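## Task

Exchange the printed block in the open drawer of the short, narrow three-drawer file cabinet with the mug in the open drawer of the wide three-drawer cabinet, so each item ends in the other drawer. Afterwards push every drawer fully closed. The task fails if the mug drops more than a few centimetres or is struck hard. The cabinets must stay roughly where they started. The robot must not fall or finish tilted. Anything that stays in place only because the robot is holding it does not count.

## Robot and tools

ROBOT. A Rainbow Robotics RB-Y1 in simulation. It has a differential base (two drive wheels plus two rear casters, 0.66 m long, 0.58 m wide, front edge 0.10 m ahead of the wheel axle), a folding torso, two 7-joint arms with parallel grippers, and a pan/tilt head. The cameras are head_camera (896x504) and left_wrist_camera and right_wrist_camera (644x364 each). Loose objects may sometimes get a brief nudge from outside.

FRAMES. The base frame has its origin on the floor between the drive wheels, with x forward, y left and z up. chest, left_hand and right_hand are reported in this frame. A hand point lies midway between the finger pads. The fingers point along that hand's -z and close along its x. Reported hand positions can be off, more so when the arm is stretched out. base_odometry is measured from the base's pose at the start of the scene. It counts wheel rotation, so wheel slip shows up as travel. Heading is positive to the left, from -3.142 to 3.142.

execute_actions(actions, cameras). actions is a list holding one action or none. An empty list just returns the state and images. An action may contain:
- base: exactly one relative move from where the base is now. Either translate_m (metres, -3 to 3, positive forward) or rotate_rad (radians, -3.2 to 3.2, positive counter-clockwise seen from above). The base cannot move sideways. A move that would take longer than 8.667 s is refused.
- joints: a single dict naming any subset of joints, each with an absolute target (radians; grippers in metres of opening). Ranges: torso_squat_rad 0..1.2 (larger lowers the chest); torso_shift_rad -0.3..0.6 (positive moves the hips forward); torso_pitch_rad -0.2..1.4 (positive leans forward); torso_yaw_rad -1.5..1.5 (positive left). Arm joints: shoulder_pitch ±2.356 (negative raises the arm forward); left_shoulder_roll_rad 0..3.141 and right_shoulder_roll_rad -3.141..0 (moving away from 0 lifts the arm outward); shoulder_yaw ±2.094; elbow -2.617..0.01 (negative bends); forearm_roll ±3.141; wrist_pitch -1.57..1.919 (negative tips the hand forward); hand_roll ±2.705. Each arm joint uses the left_ or right_ prefix, and the signs are the same on both sides apart from roll. left_gripper_m and right_gripper_m take 0..0.1. head_pan_rad ±0.523 (relative to the chest, positive left); head_tilt_rad -0.35..1.57 (positive looks down). Joints count as done within ±0.02 (grippers ±0.004).
- speeds: caps for this action only. translate_m 0.05..0.4 m/s, rotate_rad 0.1..1.509 rad/s. The maximum is the default.
- min_time_s: 0.1..8, the shortest time each arm and head motion in this action may take.
All parts of an action start together. Any action is cut off at 15 s. A joint or base you leave out may still be driving toward an earlier target. An unknown key or an out-of-range value rejects the whole call and nothing moves. cameras lists the camera names to return: omitted, null or ["all"] returns all of them, [] returns none.

Torso combined limits (squat, shift and pitch are the torso joints): squat+shift<=1.52; squat-shift+pitch<=1.57; shift+0.5pitch-0.4squat<=0.7; shift+0.3pitch-0.5squat<=0.39. If a command breaks one of these, the torso stops partway and reports off_target.

wait(seconds): 0..10. It sends no command and returns the same state and images. zoom_image(camera, region): region is [x0,y0,x1,y1] in pixels of that camera's most recent full image, no larger than 504x504. read_manual(section): returns only the licence texts and moves nothing. finished_scene(scene): ends the scene with the given number for good and reports whether the task succeeded. Call it only once the goal holds with the robot letting go.

RESULTS. The result includes joint_positions, hand and chest poses, base_odometry, and a pictures line giving the order of the images. base_status and joint_status report how each motion ended:
- done: reached the target. For the base this only means the wheels turned the commanded amount.
- off_target: came to rest short of the target and may still be pushing.
- limit_stop_at_<name>: a built-in limit stopped it. limit_stop_at_own_body means the self-collision guard stopped the motion before an arm touched the torso, head, leg or base; move that arm or the torso away.
- contact_stop: the arm or torso hit something resisting it, or the load is too heavy.
- time_out: took far longer than expected.
- stopped_with_arm: the torso halted because an arm contact-stopped.
When one joint of the torso, or of one arm, gets a contact_stop, time_out or stopped_with_arm, that whole group halts and keeps its current position. "joint command not followed" (with a "cause:" hint) means an arm collision check blocked that arm's targets; its joints show not_followed and may be retried later. A gripper target in the same action still runs. on_its_own describes joints you did not command, and "held at" gives the target each one holds, not its actual position. After a stop, if a later call in the same reply is still queued, it is skipped.

GRASPING. Command an opening at least 0.005 m narrower than the object. off_target on the gripper is then expected. Each arm can carry about 3 kg.

AVOID. The base keeps driving into furniture and can end up spinning its wheels and shoving it. The bent leg can stick out ahead of the base. If the leg presses on furniture, the robot can slide back without odometry showing it. Never let the arms collide or press on each other, grippers and fingers included: a hard press ends the run. The collision check does not cover hands against the other arm. Joint load limits are 60.9 N m for the shoulders, 31.3 for the elbows and 21.7 for the forearm, wrist and hand joints. Reaching one freezes the robot for 10 s. Holding loads heats the motors: a MOTOR HOT warning comes at 65 °C, and an OVER-TEMPERATURE FAULT brakes that arm at 80 °C (limit_stop_at_motor_heat). After either fault, send your targets again. Keep heavy loads from reaching far forward, or the robot can tip. After a stop, back off first with an action of its own, arms before torso. Exception: if both hands share one object and the torso contact-stops as it starts, command every arm joint to its current joint_positions value, then resend the torso command. Drops, slams and hard pushes are penalised. The robot keeps holding your last command while you think, and faster, lower-effort solutions are better.

Each tool is called after "Request:" in YAML: its name, and indented under it one key for each argument.

## Session

Request:
execute_actions:
  actions: []

Scene clock: 0.00 s.
base_odometry: x=+0.000 y=+0.000 heading=+0.000 (m, m, rad; odometry frame)
base_status: not commanded
joint_positions: torso_squat_rad=+0.350 torso_shift_rad=+0.000 torso_pitch_rad=+0.000 torso_yaw_rad=+0.001 left_shoulder_pitch_rad=+0.042 left_shoulder_roll_rad=+0.046 left_shoulder_yaw_rad=+0.014 left_elbow_rad=-0.213 left_forearm_roll_rad=+0.000 left_wrist_pitch_rad=-0.021 left_hand_roll_rad=-0.020 left_gripper_m=+0.101 right_shoulder_pitch_rad=-0.026 right_shoulder_roll_rad=-0.002 right_shoulder_yaw_rad=+0.035 right_elbow_rad=-0.167 right_forearm_roll_rad=+0.008 right_wrist_pitch_rad=-0.007 right_hand_roll_rad=-0.017 right_gripper_m=+0.099 head_pan_rad=+0.000 head_tilt_rad=+0.401
joint_status: not commanded
chest: x=-0.2279 y=+0.0004 z=+1.2475 quat_wxyz=(+1.000, +0.000, +0.000, +0.000) (m; base frame)
left_hand: x=-0.1498 y=+0.2579 z=+0.5676 quat_wxyz=(+0.995, +0.025, -0.097, +0.001) (m; base frame)
right_hand: x=-0.1264 y=-0.2177 z=+0.5693 quat_wxyz=(+0.995, +0.001, -0.099, +0.018) (m; base frame)
pictures: head_camera, left_wrist_camera, right_wrist_camera
Images, in order (width x height): head_camera 896x504, left_wrist_camera 644x364, right_wrist_camera 644x364.

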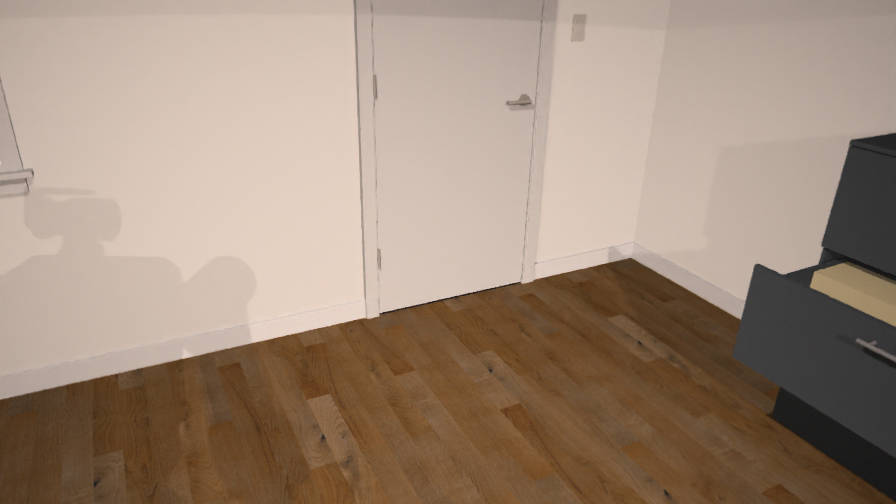

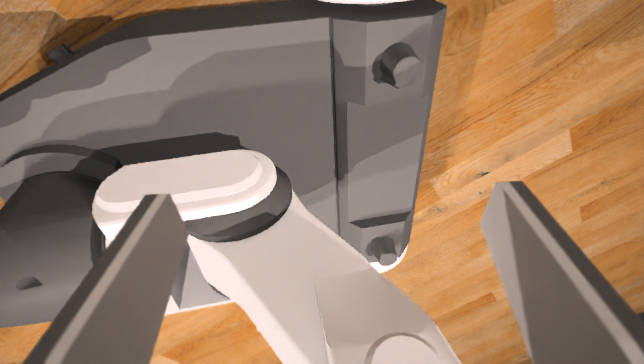

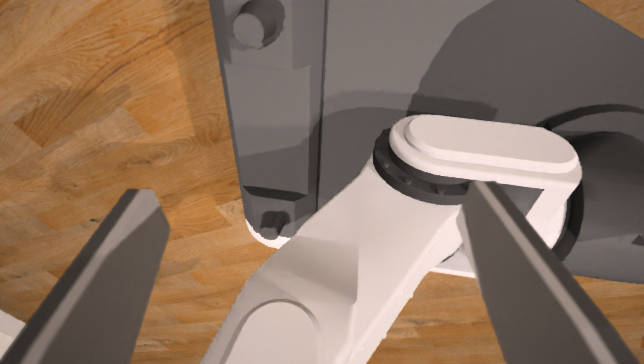

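Look to the right.

Request:
execute_actions:
  actions:
    - {"base":{"rotate_rad":-0.7},"joints":{"head_pan_rad":-0.2,"head_tilt_rad":0.45}}
  cameras: ["head_camera"]

Scene clock: 4.30 s.
base_odometry: x=+0.000 y=+0.000 heading=-0.700 (m, m, rad; odometry frame)
base_status: done
joint_positions: torso_squat_rad=+0.350 torso_shift_rad=+0.000 torso_pitch_rad=+0.000 torso_yaw_rad=+0.001 left_shoulder_pitch_rad=+0.042 left_shoulder_roll_rad=+0.046 left_shoulder_yaw_rad=+0.014 left_elbow_rad=-0.213 left_forearm_roll_rad=+0.000 left_wrist_pitch_rad=-0.021 left_hand_roll_rad=-0.020 left_gripper_m=+0.101 right_shoulder_pitch_rad=-0.026 right_shoulder_roll_rad=-0.002 right_shoulder_yaw_rad=+0.035 right_elbow_rad=-0.167 right_forearm_roll_rad=+0.008 right_wrist_pitch_rad=-0.007 right_hand_roll_rad=-0.017 right_gripper_m=+0.099 head_pan_rad=-0.200 head_tilt_rad=+0.450
joint_status: all done
chest: x=-0.2279 y=+0.0004 z=+1.2475 quat_wxyz=(+1.000, +0.000, +0.000, +0.000) (m; base frame)
left_hand: x=-0.1498 y=+0.2579 z=+0.5676 quat_wxyz=(+0.995, +0.025, -0.097, +0.001) (m; base frame)
right_hand: x=-0.1264 y=-0.2177 z=+0.5693 quat_wxyz=(+0.995, +0.001, -0.099, +0.018) (m; base frame)
pictures: head_camera
camera_calibration (this result's frames):
head_camera: T_world_to_cam=[[-0.161814, -0.986785, 0.00850402, -0.0484917], [-0.46132, 0.0680241, -0.884622, 1.25341], [0.872353, -0.147067, -0.46623, 0.800602], [0, 0, 0, 1]] pos_world=[-0.128032, -0.0153706, 1.48247]
Images, in order (width x height): head_camera 896x504.

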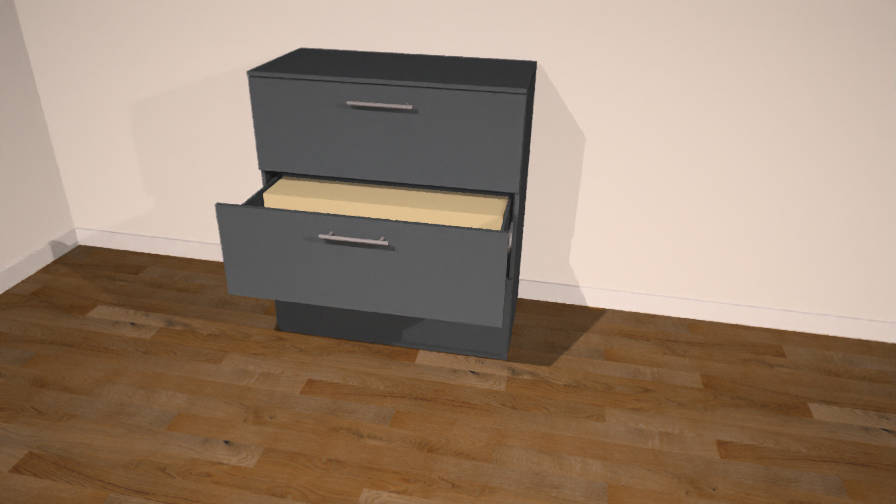

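Request:
execute_actions:
  actions:
    - {"base":{"rotate_rad":-1.3},"joints":{"head_pan_rad":0.0,"head_tilt_rad":0.45}}
  cameras: ["head_camera"]

Request:
execute_actions:
  actions:
    - {"base":{"rotate_rad":-1.2}}
  cameras: ["head_camera"]

Request:
execute_actions:
  actions:
    - {"base":{"rotate_rad":-1.2}}
  cameras: ["head_camera"]

Scene clock: 11.10 s.
base_odometry: x=+0.000 y=+0.000 heading=-1.999 (m, m, rad; odometry frame)
base_status: done
joint_positions: torso_squat_rad=+0.350 torso_shift_rad=+0.000 torso_pitch_rad=+0.000 torso_yaw_rad=+0.001 left_shoulder_pitch_rad=+0.042 left_shoulder_roll_rad=+0.046 left_shoulder_yaw_rad=+0.014 left_elbow_rad=-0.213 left_forearm_roll_rad=+0.000 left_wrist_pitch_rad=-0.021 left_hand_roll_rad=-0.020 left_gripper_m=+0.101 right_shoulder_pitch_rad=-0.026 right_shoulder_roll_rad=-0.002 right_shoulder_yaw_rad=+0.035 right_elbow_rad=-0.167 right_forearm_roll_rad=+0.008 right_wrist_pitch_rad=-0.007 right_hand_roll_rad=-0.017 right_gripper_m=+0.099 head_pan_rad=+0.000 head_tilt_rad=+0.450
joint_status: all done
chest: x=-0.2279 y=+0.0004 z=+1.2475 quat_wxyz=(+1.000, +0.000, +0.000, +0.000) (m; base frame)
left_hand: x=-0.1499 y=+0.2579 z=+0.5676 quat_wxyz=(+0.995, +0.025, -0.097, +0.001) (m; base frame)
right_hand: x=-0.1264 y=-0.2177 z=+0.5693 quat_wxyz=(+0.995, +0.001, -0.099, +0.018) (m; base frame)
pictures: head_camera
camera_calibration (this result's frames):
head_camera: T_world_to_cam=[[0.0374217, -0.999263, 0.00856464, -0.0075543], [-0.465735, -0.0250231, -0.884571, 1.25247], [0.884133, 0.0291133, -0.466328, 0.803088], [0, 0, 0, 1]] pos_world=[-0.126435, 0.000411388, 1.48246]
Images, in order (width x height): head_camera 896x504.

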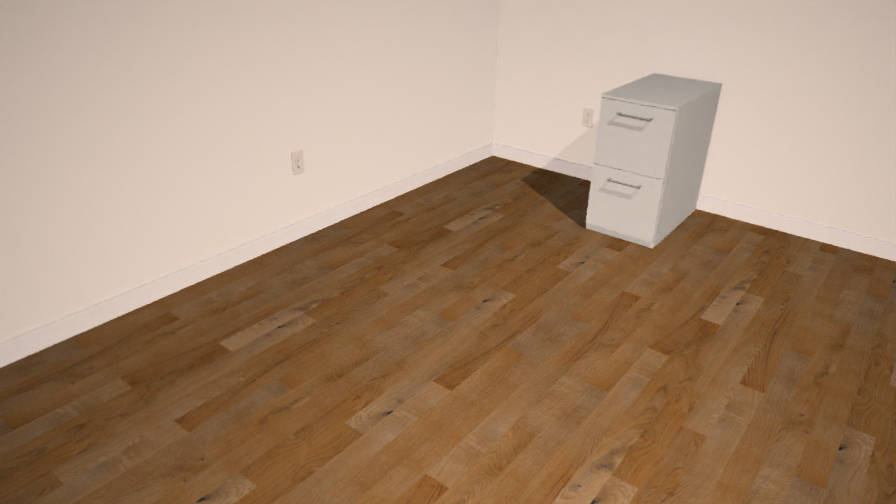

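Scene clock: 14.67 s.
base_odometry: x=+0.000 y=+0.000 heading=+3.085 (m, m, rad; odometry frame)
base_status: done
joint_positions: torso_squat_rad=+0.350 torso_shift_rad=+0.000 torso_pitch_rad=+0.000 torso_yaw_rad=+0.001 left_shoulder_pitch_rad=+0.042 left_shoulder_roll_rad=+0.046 left_shoulder_yaw_rad=+0.014 left_elbow_rad=-0.213 left_forearm_roll_rad=+0.000 left_wrist_pitch_rad=-0.021 left_hand_roll_rad=-0.020 left_gripper_m=+0.101 right_shoulder_pitch_rad=-0.026 right_shoulder_roll_rad=-0.002 right_shoulder_yaw_rad=+0.035 right_elbow_rad=-0.167 right_forearm_roll_rad=+0.008 right_wrist_pitch_rad=-0.007 right_hand_roll_rad=-0.017 right_gripper_m=+0.099 head_pan_rad=+0.000 head_tilt_rad=+0.450
joint_status: not commanded
chest: x=-0.2279 y=+0.0004 z=+1.2475 quat_wxyz=(+1.000, +0.000, +0.000, +0.000) (m; base frame)
left_hand: x=-0.1499 y=+0.2579 z=+0.5676 quat_wxyz=(+0.995, +0.025, -0.097, +0.001) (m; base frame)
right_hand: x=-0.1264 y=-0.2177 z=+0.5693 quat_wxyz=(+0.995, +0.001, -0.099, +0.018) (m; base frame)
pictures: head_camera
camera_calibration (this result's frames):
head_camera: T_world_to_cam=[[0.0374224, -0.999263, 0.00855962, -0.00755237], [-0.465734, -0.0250189, -0.884571, 1.25247], [0.884133, 0.0291162, -0.466327, 0.803088], [0, 0, 0, 1]] pos_world=[-0.126436, 0.000405726, 1.48247]
Images, in order (width x height): head_camera 896x504.

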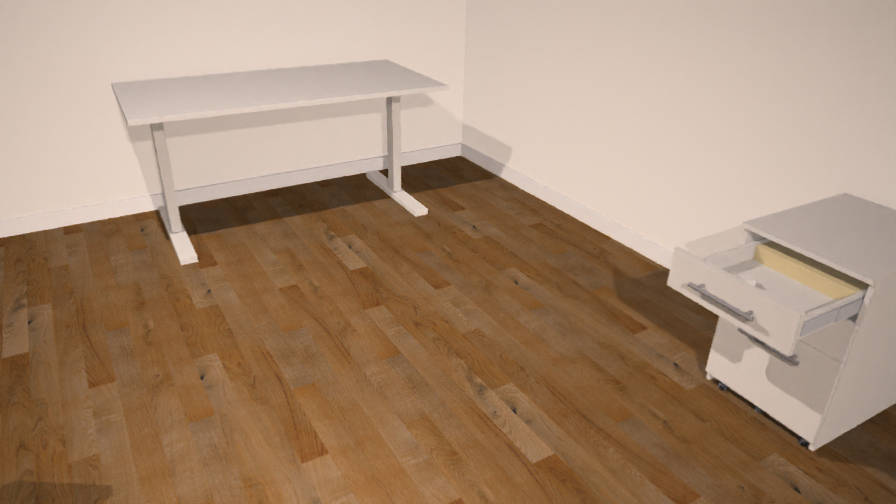

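Scene clock: 18.23 s.
base_odometry: x=+0.000 y=+0.000 heading=+1.885 (m, m, rad; odometry frame)
base_status: done
joint_positions: torso_squat_rad=+0.350 torso_shift_rad=+0.000 torso_pitch_rad=+0.000 torso_yaw_rad=+0.001 left_shoulder_pitch_rad=+0.042 left_shoulder_roll_rad=+0.046 left_shoulder_yaw_rad=+0.014 left_elbow_rad=-0.213 left_forearm_roll_rad=+0.000 left_wrist_pitch_rad=-0.021 left_hand_roll_rad=-0.020 left_gripper_m=+0.101 right_shoulder_pitch_rad=-0.026 right_shoulder_roll_rad=-0.002 right_shoulder_yaw_rad=+0.035 right_elbow_rad=-0.167 right_forearm_roll_rad=+0.008 right_wrist_pitch_rad=-0.007 right_hand_roll_rad=-0.017 right_gripper_m=+0.099 head_pan_rad=+0.000 head_tilt_rad=+0.450
joint_status: not commanded
chest: x=-0.2279 y=+0.0004 z=+1.2475 quat_wxyz=(+1.000, +0.000, +0.000, +0.000) (m; base frame)
left_hand: x=-0.1499 y=+0.2579 z=+0.5676 quat_wxyz=(+0.995, +0.025, -0.097, +0.001) (m; base frame)
right_hand: x=-0.1264 y=-0.2177 z=+0.5693 quat_wxyz=(+0.995, +0.001, -0.099, +0.018) (m; base frame)
pictures: head_camera
camera_calibration (this result's frames):
head_camera: T_world_to_cam=[[0.037423, -0.999263, 0.00856388, -0.0075552], [-0.465734, -0.025023, -0.884571, 1.25247], [0.884133, 0.0291148, -0.466327, 0.803088], [0, 0, 0, 1]] pos_world=[-0.126436, 0.000409123, 1.48246]
Images, in order (width x height): head_camera 896x504.

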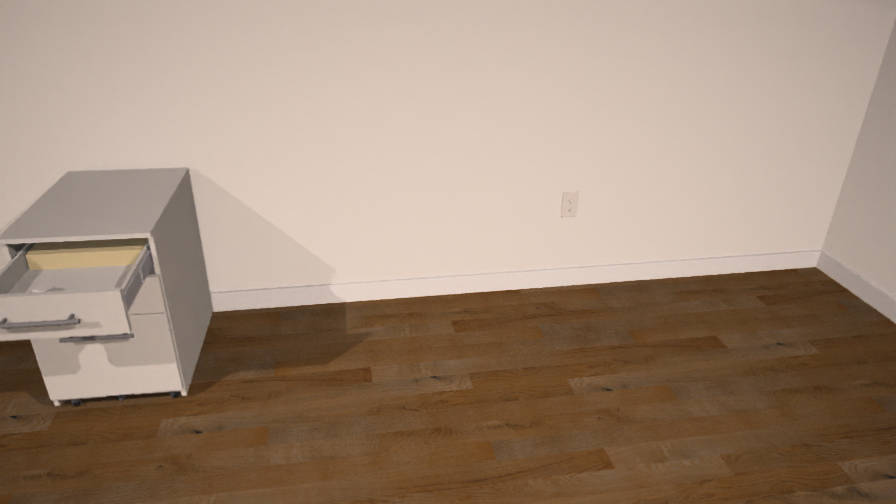

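Request:
execute_actions:
  actions:
    - {"base":{"rotate_rad":1.06}}
  cameras: []

Request:
execute_actions:
  actions:
    - {"base":{"translate_m":1.13}}
  cameras: []

Request:
execute_actions:
  actions:
    - {"base":{"rotate_rad":-0.87},"joints":{"head_tilt_rad":0.75}}
  cameras: ["head_camera"]

Scene clock: 32.63 s.
base_odometry: x=+0.000 y=+0.000 heading=+2.945 (m, m, rad; odometry frame)
base_status: done
joint_positions: torso_squat_rad=+0.350 torso_shift_rad=+0.000 torso_pitch_rad=+0.000 torso_yaw_rad=+0.001 left_shoulder_pitch_rad=+0.042 left_shoulder_roll_rad=+0.046 left_shoulder_yaw_rad=+0.014 left_elbow_rad=-0.213 left_forearm_roll_rad=+0.000 left_wrist_pitch_rad=-0.021 left_hand_roll_rad=-0.020 left_gripper_m=+0.101 right_shoulder_pitch_rad=-0.026 right_shoulder_roll_rad=-0.002 right_shoulder_yaw_rad=+0.035 right_elbow_rad=-0.167 right_forearm_roll_rad=+0.008 right_wrist_pitch_rad=-0.007 right_hand_roll_rad=-0.017 right_gripper_m=+0.099 head_pan_rad=+0.000 head_tilt_rad=+0.450
joint_status: not commanded
chest: x=-0.2279 y=+0.0004 z=+1.2475 quat_wxyz=(+1.000, +0.000, +0.000, +0.000) (m; base frame)
left_hand: x=-0.1499 y=+0.2579 z=+0.5676 quat_wxyz=(+0.995, +0.025, -0.097, +0.001) (m; base frame)
right_hand: x=-0.1264 y=-0.2177 z=+0.5693 quat_wxyz=(+0.995, +0.001, -0.099, +0.018) (m; base frame)
pictures: none
No camera images: the call's "cameras" was empty. Leave "cameras" out to get every camera's image.

Scene clock: 36.80 s.
base_odometry: x=-1.108 y=+0.221 heading=+2.945 (m, m, rad; odometry frame)
base_status: done
joint_positions: torso_squat_rad=+0.350 torso_shift_rad=+0.000 torso_pitch_rad=+0.000 torso_yaw_rad=+0.001 left_shoulder_pitch_rad=+0.042 left_shoulder_roll_rad=+0.046 left_shoulder_yaw_rad=+0.014 left_elbow_rad=-0.213 left_forearm_roll_rad=+0.000 left_wrist_pitch_rad=-0.021 left_hand_roll_rad=-0.020 left_gripper_m=+0.101 right_shoulder_pitch_rad=-0.026 right_shoulder_roll_rad=-0.002 right_shoulder_yaw_rad=+0.035 right_elbow_rad=-0.167 right_forearm_roll_rad=+0.008 right_wrist_pitch_rad=-0.007 right_hand_roll_rad=-0.017 right_gripper_m=+0.099 head_pan_rad=+0.000 head_tilt_rad=+0.450
joint_status: not commanded
chest: x=-0.2278 y=+0.0004 z=+1.2475 quat_wxyz=(+1.000, +0.000, +0.000, +0.000) (m; base frame)
left_hand: x=-0.1497 y=+0.2578 z=+0.5676 quat_wxyz=(+0.995, +0.025, -0.097, +0.001) (m; base frame)
right_hand: x=-0.1263 y=-0.2177 z=+0.5693 quat_wxyz=(+0.995, +0.001, -0.099, +0.018) (m; base frame)
pictures: none
No camera images: the call's "cameras" was empty. Leave "cameras" out to get every camera's image.

Scene clock: 39.90 s.
base_odometry: x=-1.108 y=+0.221 heading=+2.076 (m, m, rad; odometry frame)
base_status: done
joint_positions: torso_squat_rad=+0.350 torso_shift_rad=+0.000 torso_pitch_rad=+0.000 torso_yaw_rad=+0.001 left_shoulder_pitch_rad=+0.042 left_shoulder_roll_rad=+0.046 left_shoulder_yaw_rad=+0.014 left_elbow_rad=-0.213 left_forearm_roll_rad=+0.000 left_wrist_pitch_rad=-0.021 left_hand_roll_rad=-0.020 left_gripper_m=+0.101 right_shoulder_pitch_rad=-0.026 right_shoulder_roll_rad=-0.002 right_shoulder_yaw_rad=+0.035 right_elbow_rad=-0.167 right_forearm_roll_rad=+0.008 right_wrist_pitch_rad=-0.007 right_hand_roll_rad=-0.017 right_gripper_m=+0.099 head_pan_rad=+0.000 head_tilt_rad=+0.750
joint_status: all done
chest: x=-0.2278 y=+0.0004 z=+1.2475 quat_wxyz=(+1.000, +0.000, +0.000, +0.000) (m; base frame)
left_hand: x=-0.1498 y=+0.2579 z=+0.5676 quat_wxyz=(+0.995, +0.025, -0.097, +0.001) (m; base frame)
right_hand: x=-0.1264 y=-0.2177 z=+0.5693 quat_wxyz=(+0.995, +0.001, -0.099, +0.018) (m; base frame)
pictures: head_camera
camera_calibration (this result's frames):
head_camera: T_world_to_cam=[[0.0381094, -0.99927, -0.00267929, 0.00886631], [-0.70641, -0.0250439, -0.70736, 0.946421], [0.706776, 0.0288497, -0.706849, 1.1147], [0, 0, 0, 1]] pos_world=[-0.119619, 0.000403206, 1.45741]
Images, in order (width x height): head_camera 896x504.

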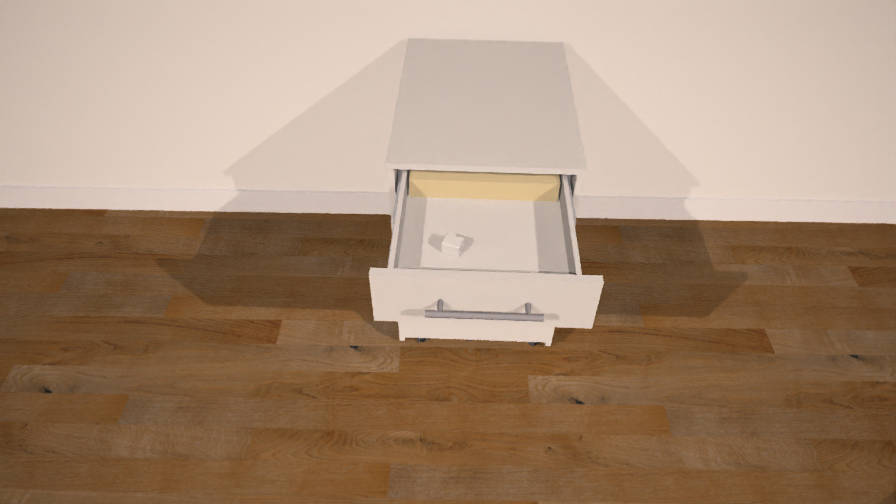

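Request:
zoom_image:
  camera: "head_camera"
  region: [360, 150, 620, 350]

Region (360, 150, 620, 350) of head_camera's 896x504 image, scaled by 1.938, with more detail than that image has; it fills the top 388 rows of this view, and the rest is white.

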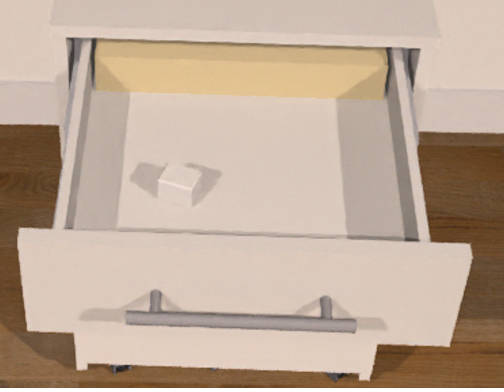

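Request:
execute_actions:
  actions:
    - {"joints":{"torso_squat_rad":0.45,"torso_pitch_rad":0.6,"right_shoulder_pitch_rad":-1.037,"right_shoulder_roll_rad":-0.166,"right_shoulder_yaw_rad":-0.299,"right_elbow_rad":-1.062,"right_wrist_pitch_rad":1.471,"right_forearm_roll_rad":0,"right_hand_roll_rad":0,"left_shoulder_pitch_rad":0,"left_shoulder_roll_rad":0.1,"left_elbow_rad":-2.0,"head_tilt_rad":0.3},"base":{"rotate_rad":0.697}}
  cameras: []

Request:
execute_actions:
  actions:
    - {"base":{"translate_m":0.385}}
  cameras: []

Request:
execute_actions:
  actions:
    - {"base":{"rotate_rad":-0.697}}

Scene clock: 129.33 s.
base_odometry: x=-1.108 y=+0.221 heading=+2.772 (m, m, rad; odometry frame)
base_status: done
joint_positions: torso_squat_rad=+0.450 torso_shift_rad=+0.000 torso_pitch_rad=+0.600 torso_yaw_rad=+0.001 left_shoulder_pitch_rad=+0.000 left_shoulder_roll_rad=+0.100 left_shoulder_yaw_rad=+0.014 left_elbow_rad=-2.000 left_forearm_roll_rad=+0.000 left_wrist_pitch_rad=-0.021 left_hand_roll_rad=-0.020 left_gripper_m=+0.101 right_shoulder_pitch_rad=-1.037 right_shoulder_roll_rad=-0.166 right_shoulder_yaw_rad=-0.299 right_elbow_rad=-1.062 right_forearm_roll_rad=+0.000 right_wrist_pitch_rad=+1.471 right_hand_roll_rad=+0.000 right_gripper_m=+0.099 head_pan_rad=+0.000 head_tilt_rad=+0.300
joint_status: all done
chest: x=-0.0531 y=+0.0004 z=+1.1662 quat_wxyz=(+0.955, +0.000, +0.296, +0.000) (m; base frame)
left_hand: x=+0.3374 y=+0.2371 z=+0.8795 quat_wxyz=(+0.756, +0.026, -0.652, -0.054) (m; base frame)
right_hand: x=+0.3825 y=-0.2195 z=+0.7048 quat_wxyz=(+1.000, +0.000, +0.000, +0.000) (m; base frame)
pictures: none
No camera images: the call's "cameras" was empty. Leave "cameras" out to get every camera's image.

Scene clock: 131.63 s.
base_odometry: x=-1.467 y=+0.360 heading=+2.772 (m, m, rad; odometry frame)
base_status: done
joint_positions: torso_squat_rad=+0.450 torso_shift_rad=+0.000 torso_pitch_rad=+0.600 torso_yaw_rad=+0.001 left_shoulder_pitch_rad=+0.000 left_shoulder_roll_rad=+0.100 left_shoulder_yaw_rad=+0.014 left_elbow_rad=-2.000 left_forearm_roll_rad=+0.000 left_wrist_pitch_rad=-0.021 left_hand_roll_rad=-0.020 left_gripper_m=+0.101 right_shoulder_pitch_rad=-1.037 right_shoulder_roll_rad=-0.166 right_shoulder_yaw_rad=-0.299 right_elbow_rad=-1.062 right_forearm_roll_rad=+0.000 right_wrist_pitch_rad=+1.471 right_hand_roll_rad=+0.000 right_gripper_m=+0.099 head_pan_rad=+0.000 head_tilt_rad=+0.300
joint_status: not commanded
chest: x=-0.0530 y=+0.0004 z=+1.1662 quat_wxyz=(+0.955, +0.000, +0.296, +0.000) (m; base frame)
left_hand: x=+0.3374 y=+0.2371 z=+0.8796 quat_wxyz=(+0.756, +0.026, -0.652, -0.054) (m; base frame)
right_hand: x=+0.3825 y=-0.2194 z=+0.7048 quat_wxyz=(+1.000, +0.000, +0.000, +0.000) (m; base frame)
pictures: none
No camera images: the call's "cameras" was empty. Leave "cameras" out to get every camera's image.

Scene clock: 134.33 s.
base_odometry: x=-1.467 y=+0.359 heading=+2.076 (m, m, rad; odometry frame)
base_status: done
joint_positions: torso_squat_rad=+0.450 torso_shift_rad=+0.000 torso_pitch_rad=+0.600 torso_yaw_rad=+0.001 left_shoulder_pitch_rad=+0.000 left_shoulder_roll_rad=+0.100 left_shoulder_yaw_rad=+0.014 left_elbow_rad=-2.000 left_forearm_roll_rad=+0.000 left_wrist_pitch_rad=-0.021 left_hand_roll_rad=-0.020 left_gripper_m=+0.101 right_shoulder_pitch_rad=-1.037 right_shoulder_roll_rad=-0.166 right_shoulder_yaw_rad=-0.299 right_elbow_rad=-1.062 right_forearm_roll_rad=+0.000 right_wrist_pitch_rad=+1.471 right_hand_roll_rad=+0.000 right_gripper_m=+0.099 head_pan_rad=+0.000 head_tilt_rad=+0.300
joint_status: not commanded
chest: x=-0.0531 y=+0.0004 z=+1.1662 quat_wxyz=(+0.955, +0.000, +0.296, +0.000) (m; base frame)
left_hand: x=+0.3374 y=+0.2371 z=+0.8795 quat_wxyz=(+0.756, +0.026, -0.652, -0.054) (m; base frame)
right_hand: x=+0.3825 y=-0.2194 z=+0.7048 quat_wxyz=(+1.000, +0.000, +0.000, +0.000) (m; base frame)
pictures: head_camera, left_wrist_camera, right_wrist_camera
camera_calibration (this result's frames):
head_camera: T_world_to_cam=[[0.0372618, -0.999268, -0.00869232, 0.00559865], [-0.804343, -0.0248293, -0.593647, 0.913628], [0.592996, 0.029112, -0.804679, 0.960938], [0, 0, 0, 1]] pos_world=[0.164828, 0.00030448, 1.31567]
left_wrist_camera: T_world_to_cam=[[0.131358, -0.189723, 0.973011, -0.850291], [-0.695239, -0.717304, -0.0460051, 0.471492], [0.706673, -0.670432, -0.226127, 0.210041], [0, 0, 0, 1]] pos_world=[0.291063, 0.317702, 0.896529]
right_wrist_camera: T_world_to_cam=[[-0.999753, -0.000165066, 0.0222362, 0.366003], [0.0148817, 0.738063, 0.674567, -0.292641], [-0.0165231, 0.674731, -0.737878, 0.761608], [0, 0, 0, 1]] pos_world=[0.382852, -0.297833, 0.751242]
Images, in order (width x height): head_camera 896x504, left_wrist_camera 644x364, right_wrist_camera 644x364.

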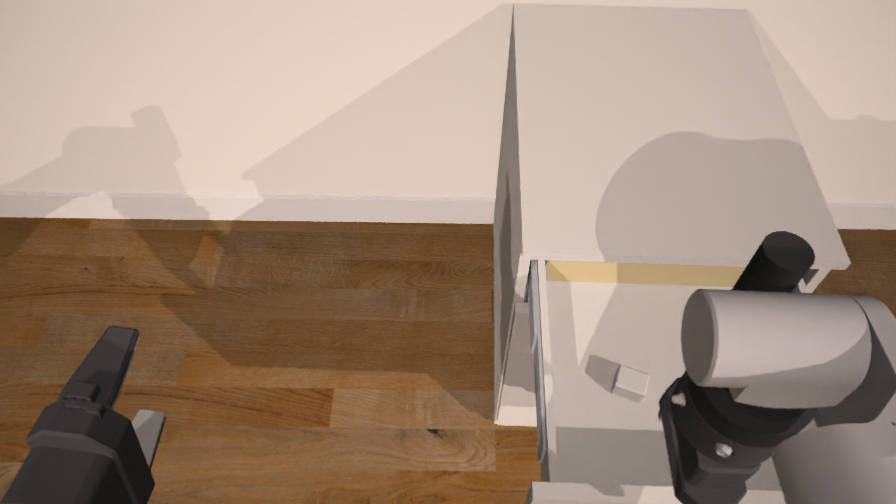

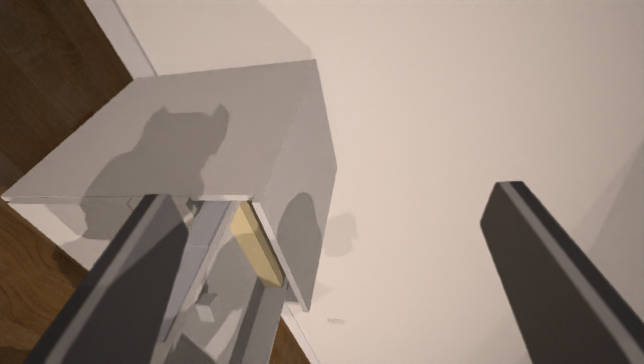

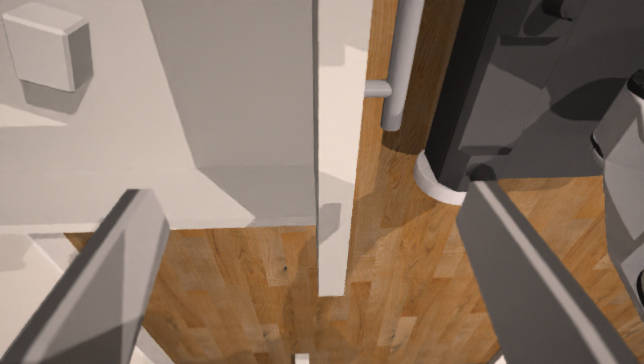

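Request:
execute_actions:
  actions:
    - {"base":{"translate_m":0.165}}
  cameras: ["head_camera","right_wrist_camera"]

Scene clock: 140.80 s.
base_odometry: x=-1.547 y=+0.504 heading=+2.075 (m, m, rad; odometry frame)
base_status: done
joint_positions: torso_squat_rad=+0.450 torso_shift_rad=+0.000 torso_pitch_rad=+0.600 torso_yaw_rad=+0.001 left_shoulder_pitch_rad=+0.000 left_shoulder_roll_rad=+0.100 left_shoulder_yaw_rad=+0.014 left_elbow_rad=-2.000 left_forearm_roll_rad=+0.000 left_wrist_pitch_rad=-0.021 left_hand_roll_rad=-0.020 left_gripper_m=+0.101 right_shoulder_pitch_rad=-1.037 right_shoulder_roll_rad=-0.166 right_shoulder_yaw_rad=-0.299 right_elbow_rad=-1.062 right_forearm_roll_rad=+0.000 right_wrist_pitch_rad=+1.471 right_hand_roll_rad=+0.000 right_gripper_m=+0.099 head_pan_rad=+0.000 head_tilt_rad=+0.300
joint_status: not commanded
chest: x=-0.0530 y=+0.0004 z=+1.1662 quat_wxyz=(+0.955, +0.000, +0.296, +0.000) (m; base frame)
left_hand: x=+0.3375 y=+0.2371 z=+0.8795 quat_wxyz=(+0.756, +0.026, -0.652, -0.054) (m; base frame)
right_hand: x=+0.3825 y=-0.2194 z=+0.7047 quat_wxyz=(+1.000, +0.000, +0.000, +0.000) (m; base frame)
pictures: head_camera, right_wrist_camera
camera_calibration (this result's frames):
head_camera: T_world_to_cam=[[0.0372615, -0.999268, -0.00869351, 0.00559918], [-0.804361, -0.0248292, -0.593622, 0.913613], [0.592972, 0.029112, -0.804697, 0.960942], [0, 0, 0, 1]] pos_world=[0.164854, 0.000304418, 1.31566]
right_wrist_camera: T_world_to_cam=[[-0.999752, -0.000163028, 0.0222738, 0.365981], [0.0149085, 0.738064, 0.674566, -0.292636], [-0.0165495, 0.674731, -0.737878, 0.761605], [0, 0, 0, 1]] pos_world=[0.382857, -0.297835, 0.751223]
Images, in order (width x height): head_camera 896x504, right_wrist_camera 644x364.

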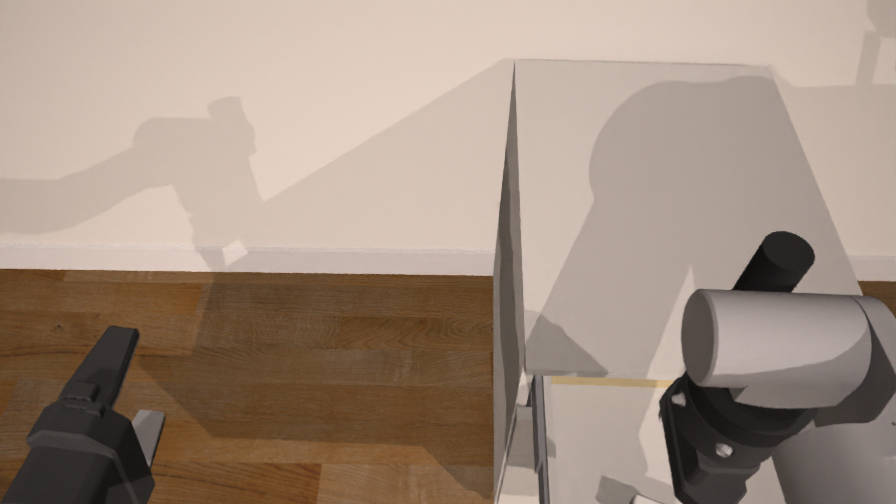

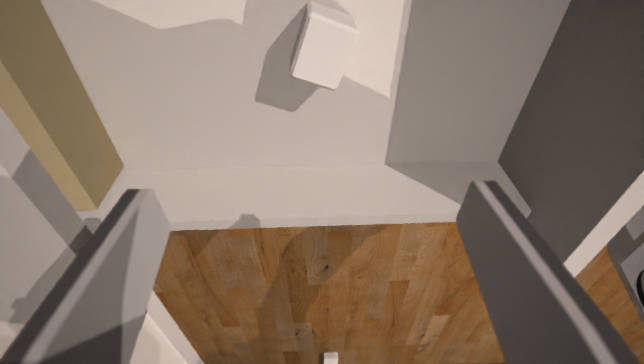

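Request:
zoom_image:
  camera: "right_wrist_camera"
  region: [240, 0, 420, 130]

Region (240, 0, 420, 130) of right_wrist_camera's 644x364 image, scaled by 2.800, with more detail than that image has.

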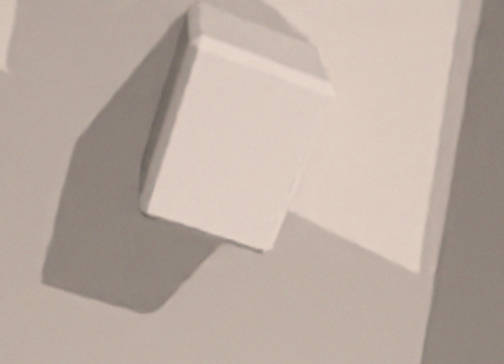

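Request:
execute_actions:
  actions:
    - {"joints":{"torso_squat_rad":0.8,"right_hand_roll_rad":-0.32,"right_gripper_m":0.07}}
  cameras: ["right_wrist_camera"]

Scene clock: 155.73 s.
base_odometry: x=-1.547 y=+0.504 heading=+2.075 (m, m, rad; odometry frame)
base_status: not commanded
joint_positions: torso_squat_rad=+0.800 torso_shift_rad=+0.000 torso_pitch_rad=+0.600 torso_yaw_rad=+0.001 left_shoulder_pitch_rad=+0.000 left_shoulder_roll_rad=+0.100 left_shoulder_yaw_rad=+0.014 left_elbow_rad=-2.000 left_forearm_roll_rad=+0.000 left_wrist_pitch_rad=-0.021 left_hand_roll_rad=-0.020 left_gripper_m=+0.101 right_shoulder_pitch_rad=-1.037 right_shoulder_roll_rad=-0.166 right_shoulder_yaw_rad=-0.299 right_elbow_rad=-1.062 right_forearm_roll_rad=+0.000 right_wrist_pitch_rad=+1.471 right_hand_roll_rad=-0.320 right_gripper_m=+0.070 head_pan_rad=+0.000 head_tilt_rad=+0.300
joint_status: all done
chest: x=-0.0532 y=+0.0003 z=+1.0236 quat_wxyz=(+0.955, +0.000, +0.295, +0.000) (m; base frame)
left_hand: x=+0.3374 y=+0.2370 z=+0.7370 quat_wxyz=(+0.756, +0.026, -0.652, -0.054) (m; base frame)
right_hand: x=+0.3825 y=-0.2195 z=+0.5622 quat_wxyz=(+0.987, +0.000, +0.000, -0.159) (m; base frame)
pictures: right_wrist_camera
camera_calibration (this result's frames):
right_wrist_camera: T_world_to_cam=[[-0.949106, 0.314183, 0.0220877, 0.418816], [0.246033, 0.695796, 0.674785, -0.294242], [0.196637, 0.645877, -0.737683, 0.56848], [0, 0, 0, 1]] pos_world=[0.358109, -0.29402, 0.608658]
Images, in order (width x height): right_wrist_camera 644x364.

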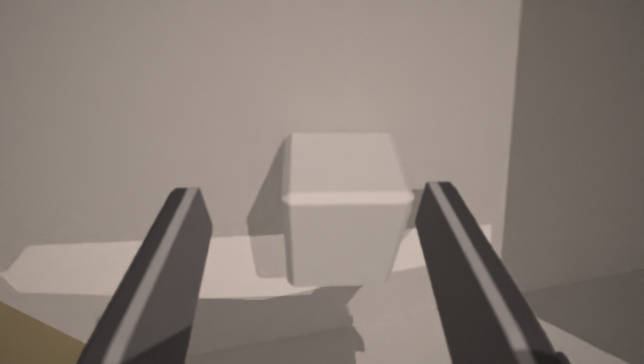

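Request:
execute_actions:
  actions:
    - {"joints":{"torso_squat_rad":0.812}}
  cameras: []

Request:
execute_actions:
  actions:
    - {"joints":{"right_gripper_m":0.015}}
  cameras: ["right_wrist_camera"]

Scene clock: 167.40 s.
base_odometry: x=-1.547 y=+0.504 heading=+2.075 (m, m, rad; odometry frame)
base_status: not commanded
joint_positions: torso_squat_rad=+0.812 torso_shift_rad=+0.000 torso_pitch_rad=+0.600 torso_yaw_rad=+0.001 left_shoulder_pitch_rad=+0.000 left_shoulder_roll_rad=+0.100 left_shoulder_yaw_rad=+0.014 left_elbow_rad=-2.000 left_forearm_roll_rad=+0.000 left_wrist_pitch_rad=-0.021 left_hand_roll_rad=-0.020 left_gripper_m=+0.101 right_shoulder_pitch_rad=-1.037 right_shoulder_roll_rad=-0.166 right_shoulder_yaw_rad=-0.299 right_elbow_rad=-1.062 right_forearm_roll_rad=+0.000 right_wrist_pitch_rad=+1.471 right_hand_roll_rad=-0.320 right_gripper_m=+0.070 head_pan_rad=+0.000 head_tilt_rad=+0.300
joint_status: all done
chest: x=-0.0532 y=+0.0003 z=+1.0176 quat_wxyz=(+0.955, +0.000, +0.295, +0.000) (m; base frame)
left_hand: x=+0.3373 y=+0.2370 z=+0.7310 quat_wxyz=(+0.756, +0.026, -0.652, -0.054) (m; base frame)
right_hand: x=+0.3826 y=-0.2195 z=+0.5563 quat_wxyz=(+0.987, +0.000, -0.001, -0.159) (m; base frame)
pictures: none
No camera images: the call's "cameras" was empty. Leave "cameras" out to get every camera's image.

Scene clock: 168.43 s.
base_odometry: x=-1.547 y=+0.504 heading=+2.075 (m, m, rad; odometry frame)
base_status: not commanded
joint_positions: torso_squat_rad=+0.812 torso_shift_rad=+0.000 torso_pitch_rad=+0.600 torso_yaw_rad=+0.001 left_shoulder_pitch_rad=+0.000 left_shoulder_roll_rad=+0.100 left_shoulder_yaw_rad=+0.014 left_elbow_rad=-2.000 left_forearm_roll_rad=+0.000 left_wrist_pitch_rad=-0.021 left_hand_roll_rad=-0.020 left_gripper_m=+0.101 right_shoulder_pitch_rad=-1.037 right_shoulder_roll_rad=-0.166 right_shoulder_yaw_rad=-0.299 right_elbow_rad=-1.062 right_forearm_roll_rad=+0.000 right_wrist_pitch_rad=+1.471 right_hand_roll_rad=-0.320 right_gripper_m=+0.030 head_pan_rad=+0.000 head_tilt_rad=+0.300
joint_status: right_gripper_m off_target (ended at +0.030, target +0.015)
chest: x=-0.0532 y=+0.0003 z=+1.0176 quat_wxyz=(+0.955, +0.000, +0.295, +0.000) (m; base frame)
left_hand: x=+0.3373 y=+0.2370 z=+0.7310 quat_wxyz=(+0.756, +0.026, -0.652, -0.054) (m; base frame)
right_hand: x=+0.3826 y=-0.2195 z=+0.5563 quat_wxyz=(+0.987, +0.000, -0.001, -0.159) (m; base frame)
pictures: right_wrist_camera
camera_calibration (this result's frames):
right_wrist_camera: T_world_to_cam=[[-0.949123, 0.314152, 0.0217577, 0.419218], [0.245771, 0.695788, 0.674889, -0.290253], [0.196879, 0.6459, -0.737599, 0.56395], [0, 0, 0, 1]] pos_world=[0.358196, -0.293998, 0.602736]
Images, in order (width x height): right_wrist_camera 644x364.

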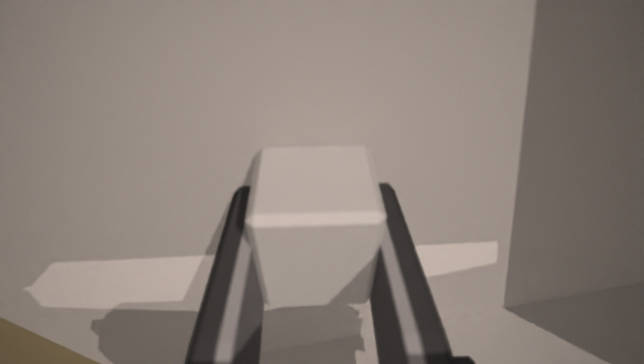

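Request:
execute_actions:
  actions:
    - {"joints":{"torso_squat_rad":0.45,"head_tilt_rad":0.5}}
  cameras: ["right_wrist_camera","head_camera"]

Scene clock: 174.13 s.
base_odometry: x=-1.547 y=+0.504 heading=+2.075 (m, m, rad; odometry frame)
base_status: not commanded
joint_positions: torso_squat_rad=+0.450 torso_shift_rad=+0.000 torso_pitch_rad=+0.600 torso_yaw_rad=+0.001 left_shoulder_pitch_rad=+0.000 left_shoulder_roll_rad=+0.100 left_shoulder_yaw_rad=+0.014 left_elbow_rad=-2.000 left_forearm_roll_rad=+0.000 left_wrist_pitch_rad=-0.021 left_hand_roll_rad=-0.020 left_gripper_m=+0.101 right_shoulder_pitch_rad=-1.037 right_shoulder_roll_rad=-0.166 right_shoulder_yaw_rad=-0.299 right_elbow_rad=-1.062 right_forearm_roll_rad=+0.000 right_wrist_pitch_rad=+1.471 right_hand_roll_rad=-0.320 right_gripper_m=+0.030 head_pan_rad=+0.000 head_tilt_rad=+0.500
joint_status: all done
chest: x=-0.0531 y=+0.0004 z=+1.1662 quat_wxyz=(+0.955, +0.000, +0.295, +0.000) (m; base frame)
left_hand: x=+0.3374 y=+0.2371 z=+0.8796 quat_wxyz=(+0.756, +0.026, -0.652, -0.054) (m; base frame)
right_hand: x=+0.3825 y=-0.2194 z=+0.7048 quat_wxyz=(+0.987, +0.000, +0.000, -0.159) (m; base frame)
pictures: head_camera, right_wrist_camera
camera_calibration (this result's frames):
head_camera: T_world_to_cam=[[0.0347576, -0.999271, -0.0157862, 0.0151528], [-0.906207, -0.0248523, -0.422103, 0.69528], [0.421403, 0.0289768, -0.90641, 1.10855], [0, 0, 0, 1]] pos_world=[0.162395, 0.000298792, 1.29852]
right_wrist_camera: T_world_to_cam=[[-0.949109, 0.314176, 0.0220513, 0.415736], [0.246001, 0.695794, 0.674799, -0.39052], [0.196662, 0.645882, -0.737672, 0.673618], [0, 0, 0, 1]] pos_world=[0.358171, -0.293971, 0.751265]
Images, in order (width x height): head_camera 896x504, right_wrist_camera 644x364.

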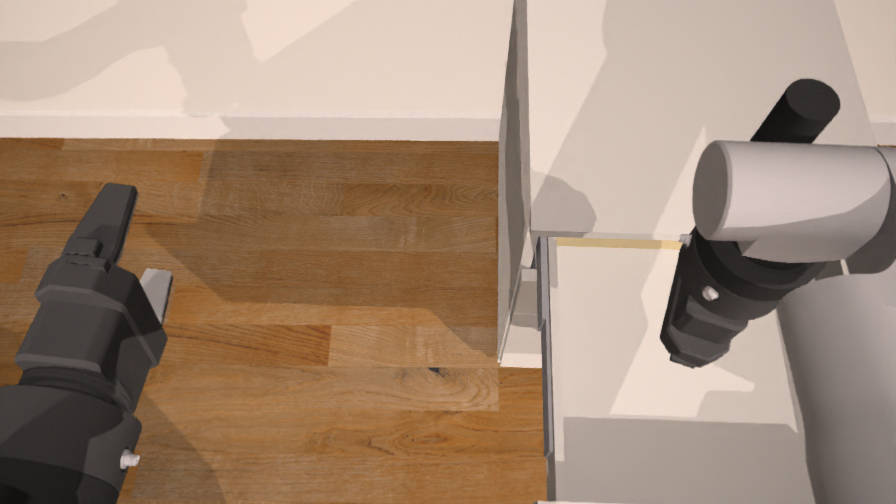

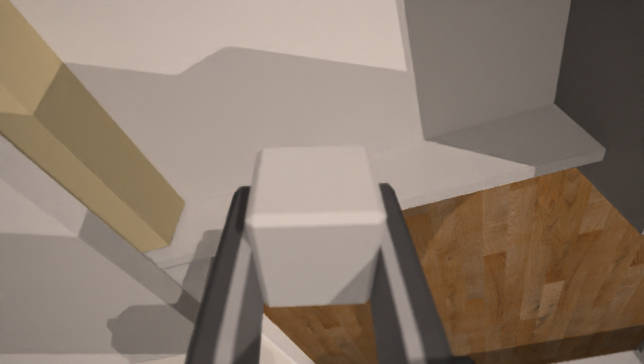

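Request:
execute_actions:
  actions:
    - {"base":{"translate_m":-0.6}}
  cameras: []

Request:
execute_actions:
  actions:
    - {"base":{"rotate_rad":-2.2},"joints":{"head_tilt_rad":0.0}}
  cameras: ["head_camera"]

Request:
execute_actions:
  actions:
    - {"base":{"translate_m":2.07}}
  cameras: []

Request:
execute_actions:
  actions:
    - {"base":{"rotate_rad":-0.94},"joints":{"head_tilt_rad":0.1}}
  cameras: ["head_camera","right_wrist_camera"]

Scene clock: 188.47 s.
base_odometry: x=-1.256 y=-0.021 heading=+2.075 (m, m, rad; odometry frame)
base_status: done
joint_positions: torso_squat_rad=+0.450 torso_shift_rad=+0.000 torso_pitch_rad=+0.600 torso_yaw_rad=+0.001 left_shoulder_pitch_rad=+0.000 left_shoulder_roll_rad=+0.100 left_shoulder_yaw_rad=+0.014 left_elbow_rad=-2.000 left_forearm_roll_rad=+0.000 left_wrist_pitch_rad=-0.021 left_hand_roll_rad=-0.020 left_gripper_m=+0.101 right_shoulder_pitch_rad=-1.037 right_shoulder_roll_rad=-0.166 right_shoulder_yaw_rad=-0.299 right_elbow_rad=-1.062 right_forearm_roll_rad=+0.000 right_wrist_pitch_rad=+1.471 right_hand_roll_rad=-0.320 right_gripper_m=+0.030 head_pan_rad=+0.000 head_tilt_rad=+0.500
joint_status: not commanded
chest: x=-0.0531 y=+0.0004 z=+1.1662 quat_wxyz=(+0.955, +0.000, +0.295, +0.000) (m; base frame)
left_hand: x=+0.3373 y=+0.2371 z=+0.8795 quat_wxyz=(+0.756, +0.026, -0.652, -0.054) (m; base frame)
right_hand: x=+0.3824 y=-0.2195 z=+0.7048 quat_wxyz=(+0.987, +0.000, +0.000, -0.159) (m; base frame)
pictures: none
No camera images: the call's "cameras" was empty. Leave "cameras" out to get every camera's image.

Scene clock: 193.00 s.
base_odometry: x=-1.256 y=-0.022 heading=-0.125 (m, m, rad; odometry frame)
base_status: done
joint_positions: torso_squat_rad=+0.450 torso_shift_rad=+0.000 torso_pitch_rad=+0.600 torso_yaw_rad=+0.001 left_shoulder_pitch_rad=+0.000 left_shoulder_roll_rad=+0.100 left_shoulder_yaw_rad=+0.014 left_elbow_rad=-2.000 left_forearm_roll_rad=+0.000 left_wrist_pitch_rad=-0.021 left_hand_roll_rad=-0.020 left_gripper_m=+0.101 right_shoulder_pitch_rad=-1.037 right_shoulder_roll_rad=-0.166 right_shoulder_yaw_rad=-0.299 right_elbow_rad=-1.062 right_forearm_roll_rad=+0.000 right_wrist_pitch_rad=+1.471 right_hand_roll_rad=-0.320 right_gripper_m=+0.030 head_pan_rad=+0.000 head_tilt_rad=+0.000
joint_status: all done
chest: x=-0.0531 y=+0.0004 z=+1.1662 quat_wxyz=(+0.955, +0.000, +0.295, +0.000) (m; base frame)
left_hand: x=+0.3373 y=+0.2371 z=+0.8796 quat_wxyz=(+0.756, +0.026, -0.652, -0.054) (m; base frame)
right_hand: x=+0.3824 y=-0.2195 z=+0.7048 quat_wxyz=(+0.987, +0.000, +0.000, -0.159) (m; base frame)
pictures: head_camera
camera_calibration (this result's frames):
head_camera: T_world_to_cam=[[0.0382718, -0.999264, 0.00253814, -0.00928491], [-0.592865, -0.0247512, -0.804921, 1.17573], [0.804392, 0.029301, -0.593376, 0.665856], [0, 0, 0, 1]] pos_world=[0.161798, 0.000312517, 1.3415]
Images, in order (width x height): head_camera 896x504.

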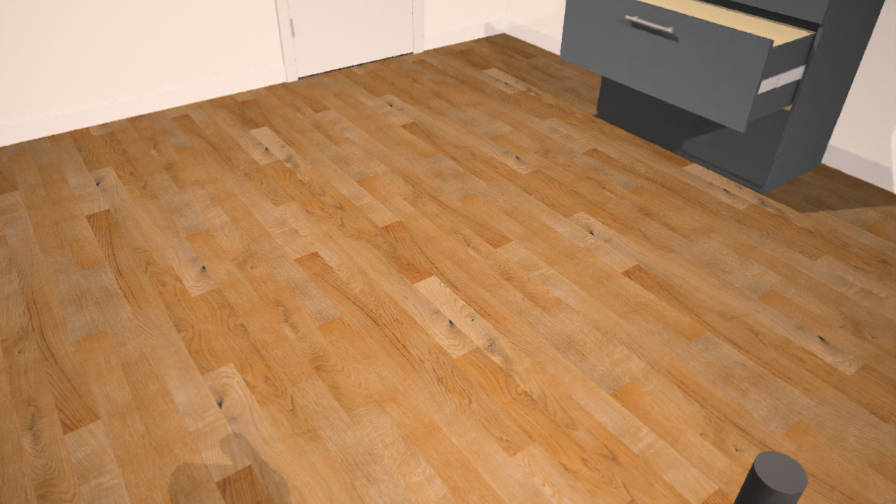

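Scene clock: 199.50 s.
base_odometry: x=+0.797 y=-0.279 heading=-0.125 (m, m, rad; odometry frame)
base_status: done
joint_positions: torso_squat_rad=+0.450 torso_shift_rad=+0.000 torso_pitch_rad=+0.600 torso_yaw_rad=+0.001 left_shoulder_pitch_rad=+0.000 left_shoulder_roll_rad=+0.100 left_shoulder_yaw_rad=+0.014 left_elbow_rad=-2.000 left_forearm_roll_rad=+0.000 left_wrist_pitch_rad=-0.021 left_hand_roll_rad=-0.020 left_gripper_m=+0.101 right_shoulder_pitch_rad=-1.037 right_shoulder_roll_rad=-0.166 right_shoulder_yaw_rad=-0.299 right_elbow_rad=-1.062 right_forearm_roll_rad=+0.000 right_wrist_pitch_rad=+1.471 right_hand_roll_rad=-0.320 right_gripper_m=+0.030 head_pan_rad=+0.000 head_tilt_rad=+0.000
joint_status: not commanded
chest: x=-0.0531 y=+0.0004 z=+1.1662 quat_wxyz=(+0.955, +0.000, +0.296, +0.000) (m; base frame)
left_hand: x=+0.3374 y=+0.2371 z=+0.8796 quat_wxyz=(+0.756, +0.026, -0.652, -0.054) (m; base frame)
right_hand: x=+0.3825 y=-0.2194 z=+0.7048 quat_wxyz=(+0.987, +0.000, +0.000, -0.159) (m; base frame)
pictures: none
No camera images: the call's "cameras" was empty. Leave "cameras" out to get every camera's image.

Scene clock: 202.57 s.
base_odometry: x=+0.797 y=-0.279 heading=-1.064 (m, m, rad; odometry frame)
base_status: done
joint_positions: torso_squat_rad=+0.450 torso_shift_rad=+0.000 torso_pitch_rad=+0.600 torso_yaw_rad=+0.001 left_shoulder_pitch_rad=+0.000 left_shoulder_roll_rad=+0.100 left_shoulder_yaw_rad=+0.014 left_elbow_rad=-2.000 left_forearm_roll_rad=+0.000 left_wrist_pitch_rad=-0.021 left_hand_roll_rad=-0.020 left_gripper_m=+0.101 right_shoulder_pitch_rad=-1.037 right_shoulder_roll_rad=-0.166 right_shoulder_yaw_rad=-0.299 right_elbow_rad=-1.062 right_forearm_roll_rad=+0.000 right_wrist_pitch_rad=+1.471 right_hand_roll_rad=-0.320 right_gripper_m=+0.030 head_pan_rad=+0.000 head_tilt_rad=+0.100
joint_status: all done
chest: x=-0.0531 y=+0.0004 z=+1.1662 quat_wxyz=(+0.955, +0.000, +0.296, +0.000) (m; base frame)
left_hand: x=+0.3374 y=+0.2371 z=+0.8796 quat_wxyz=(+0.756, +0.026, -0.652, -0.054) (m; base frame)
right_hand: x=+0.3825 y=-0.2194 z=+0.7048 quat_wxyz=(+0.987, +0.000, +0.000, -0.159) (m; base frame)
pictures: head_camera, right_wrist_camera
camera_calibration (this result's frames):
head_camera: T_world_to_cam=[[0.0383145, -0.999265, -0.00123096, -0.00431754], [-0.67033, -0.0247886, -0.741649, 1.09836], [0.741074, 0.0292411, -0.670787, 0.772806], [0, 0, 0, 1]] pos_world=[0.163723, 0.000314788, 1.33298]
right_wrist_camera: T_world_to_cam=[[-0.949102, 0.314188, 0.0221796, 0.415638], [0.246101, 0.695791, 0.674766, -0.390508], [0.196571, 0.64588, -0.737698, 0.673644], [0, 0, 0, 1]] pos_world=[0.358168, -0.293971, 0.751229]
Images, in order (width x height): head_camera 896x504, right_wrist_camera 644x364.

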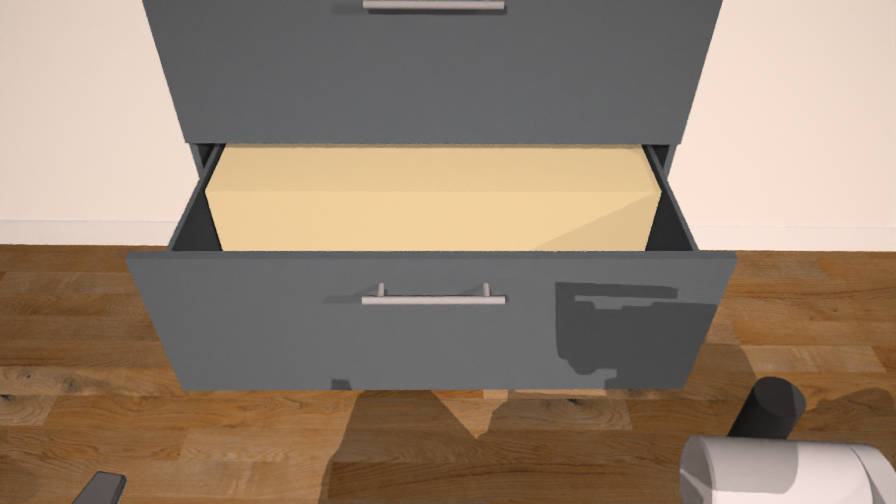

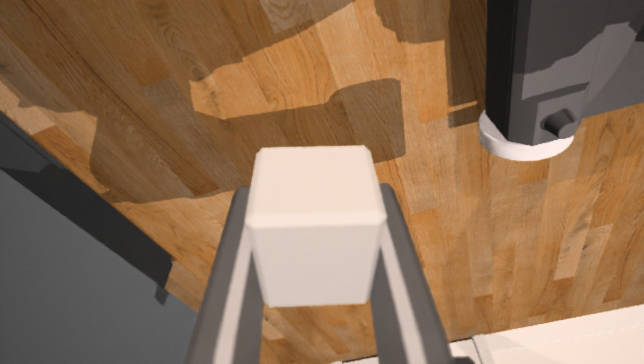

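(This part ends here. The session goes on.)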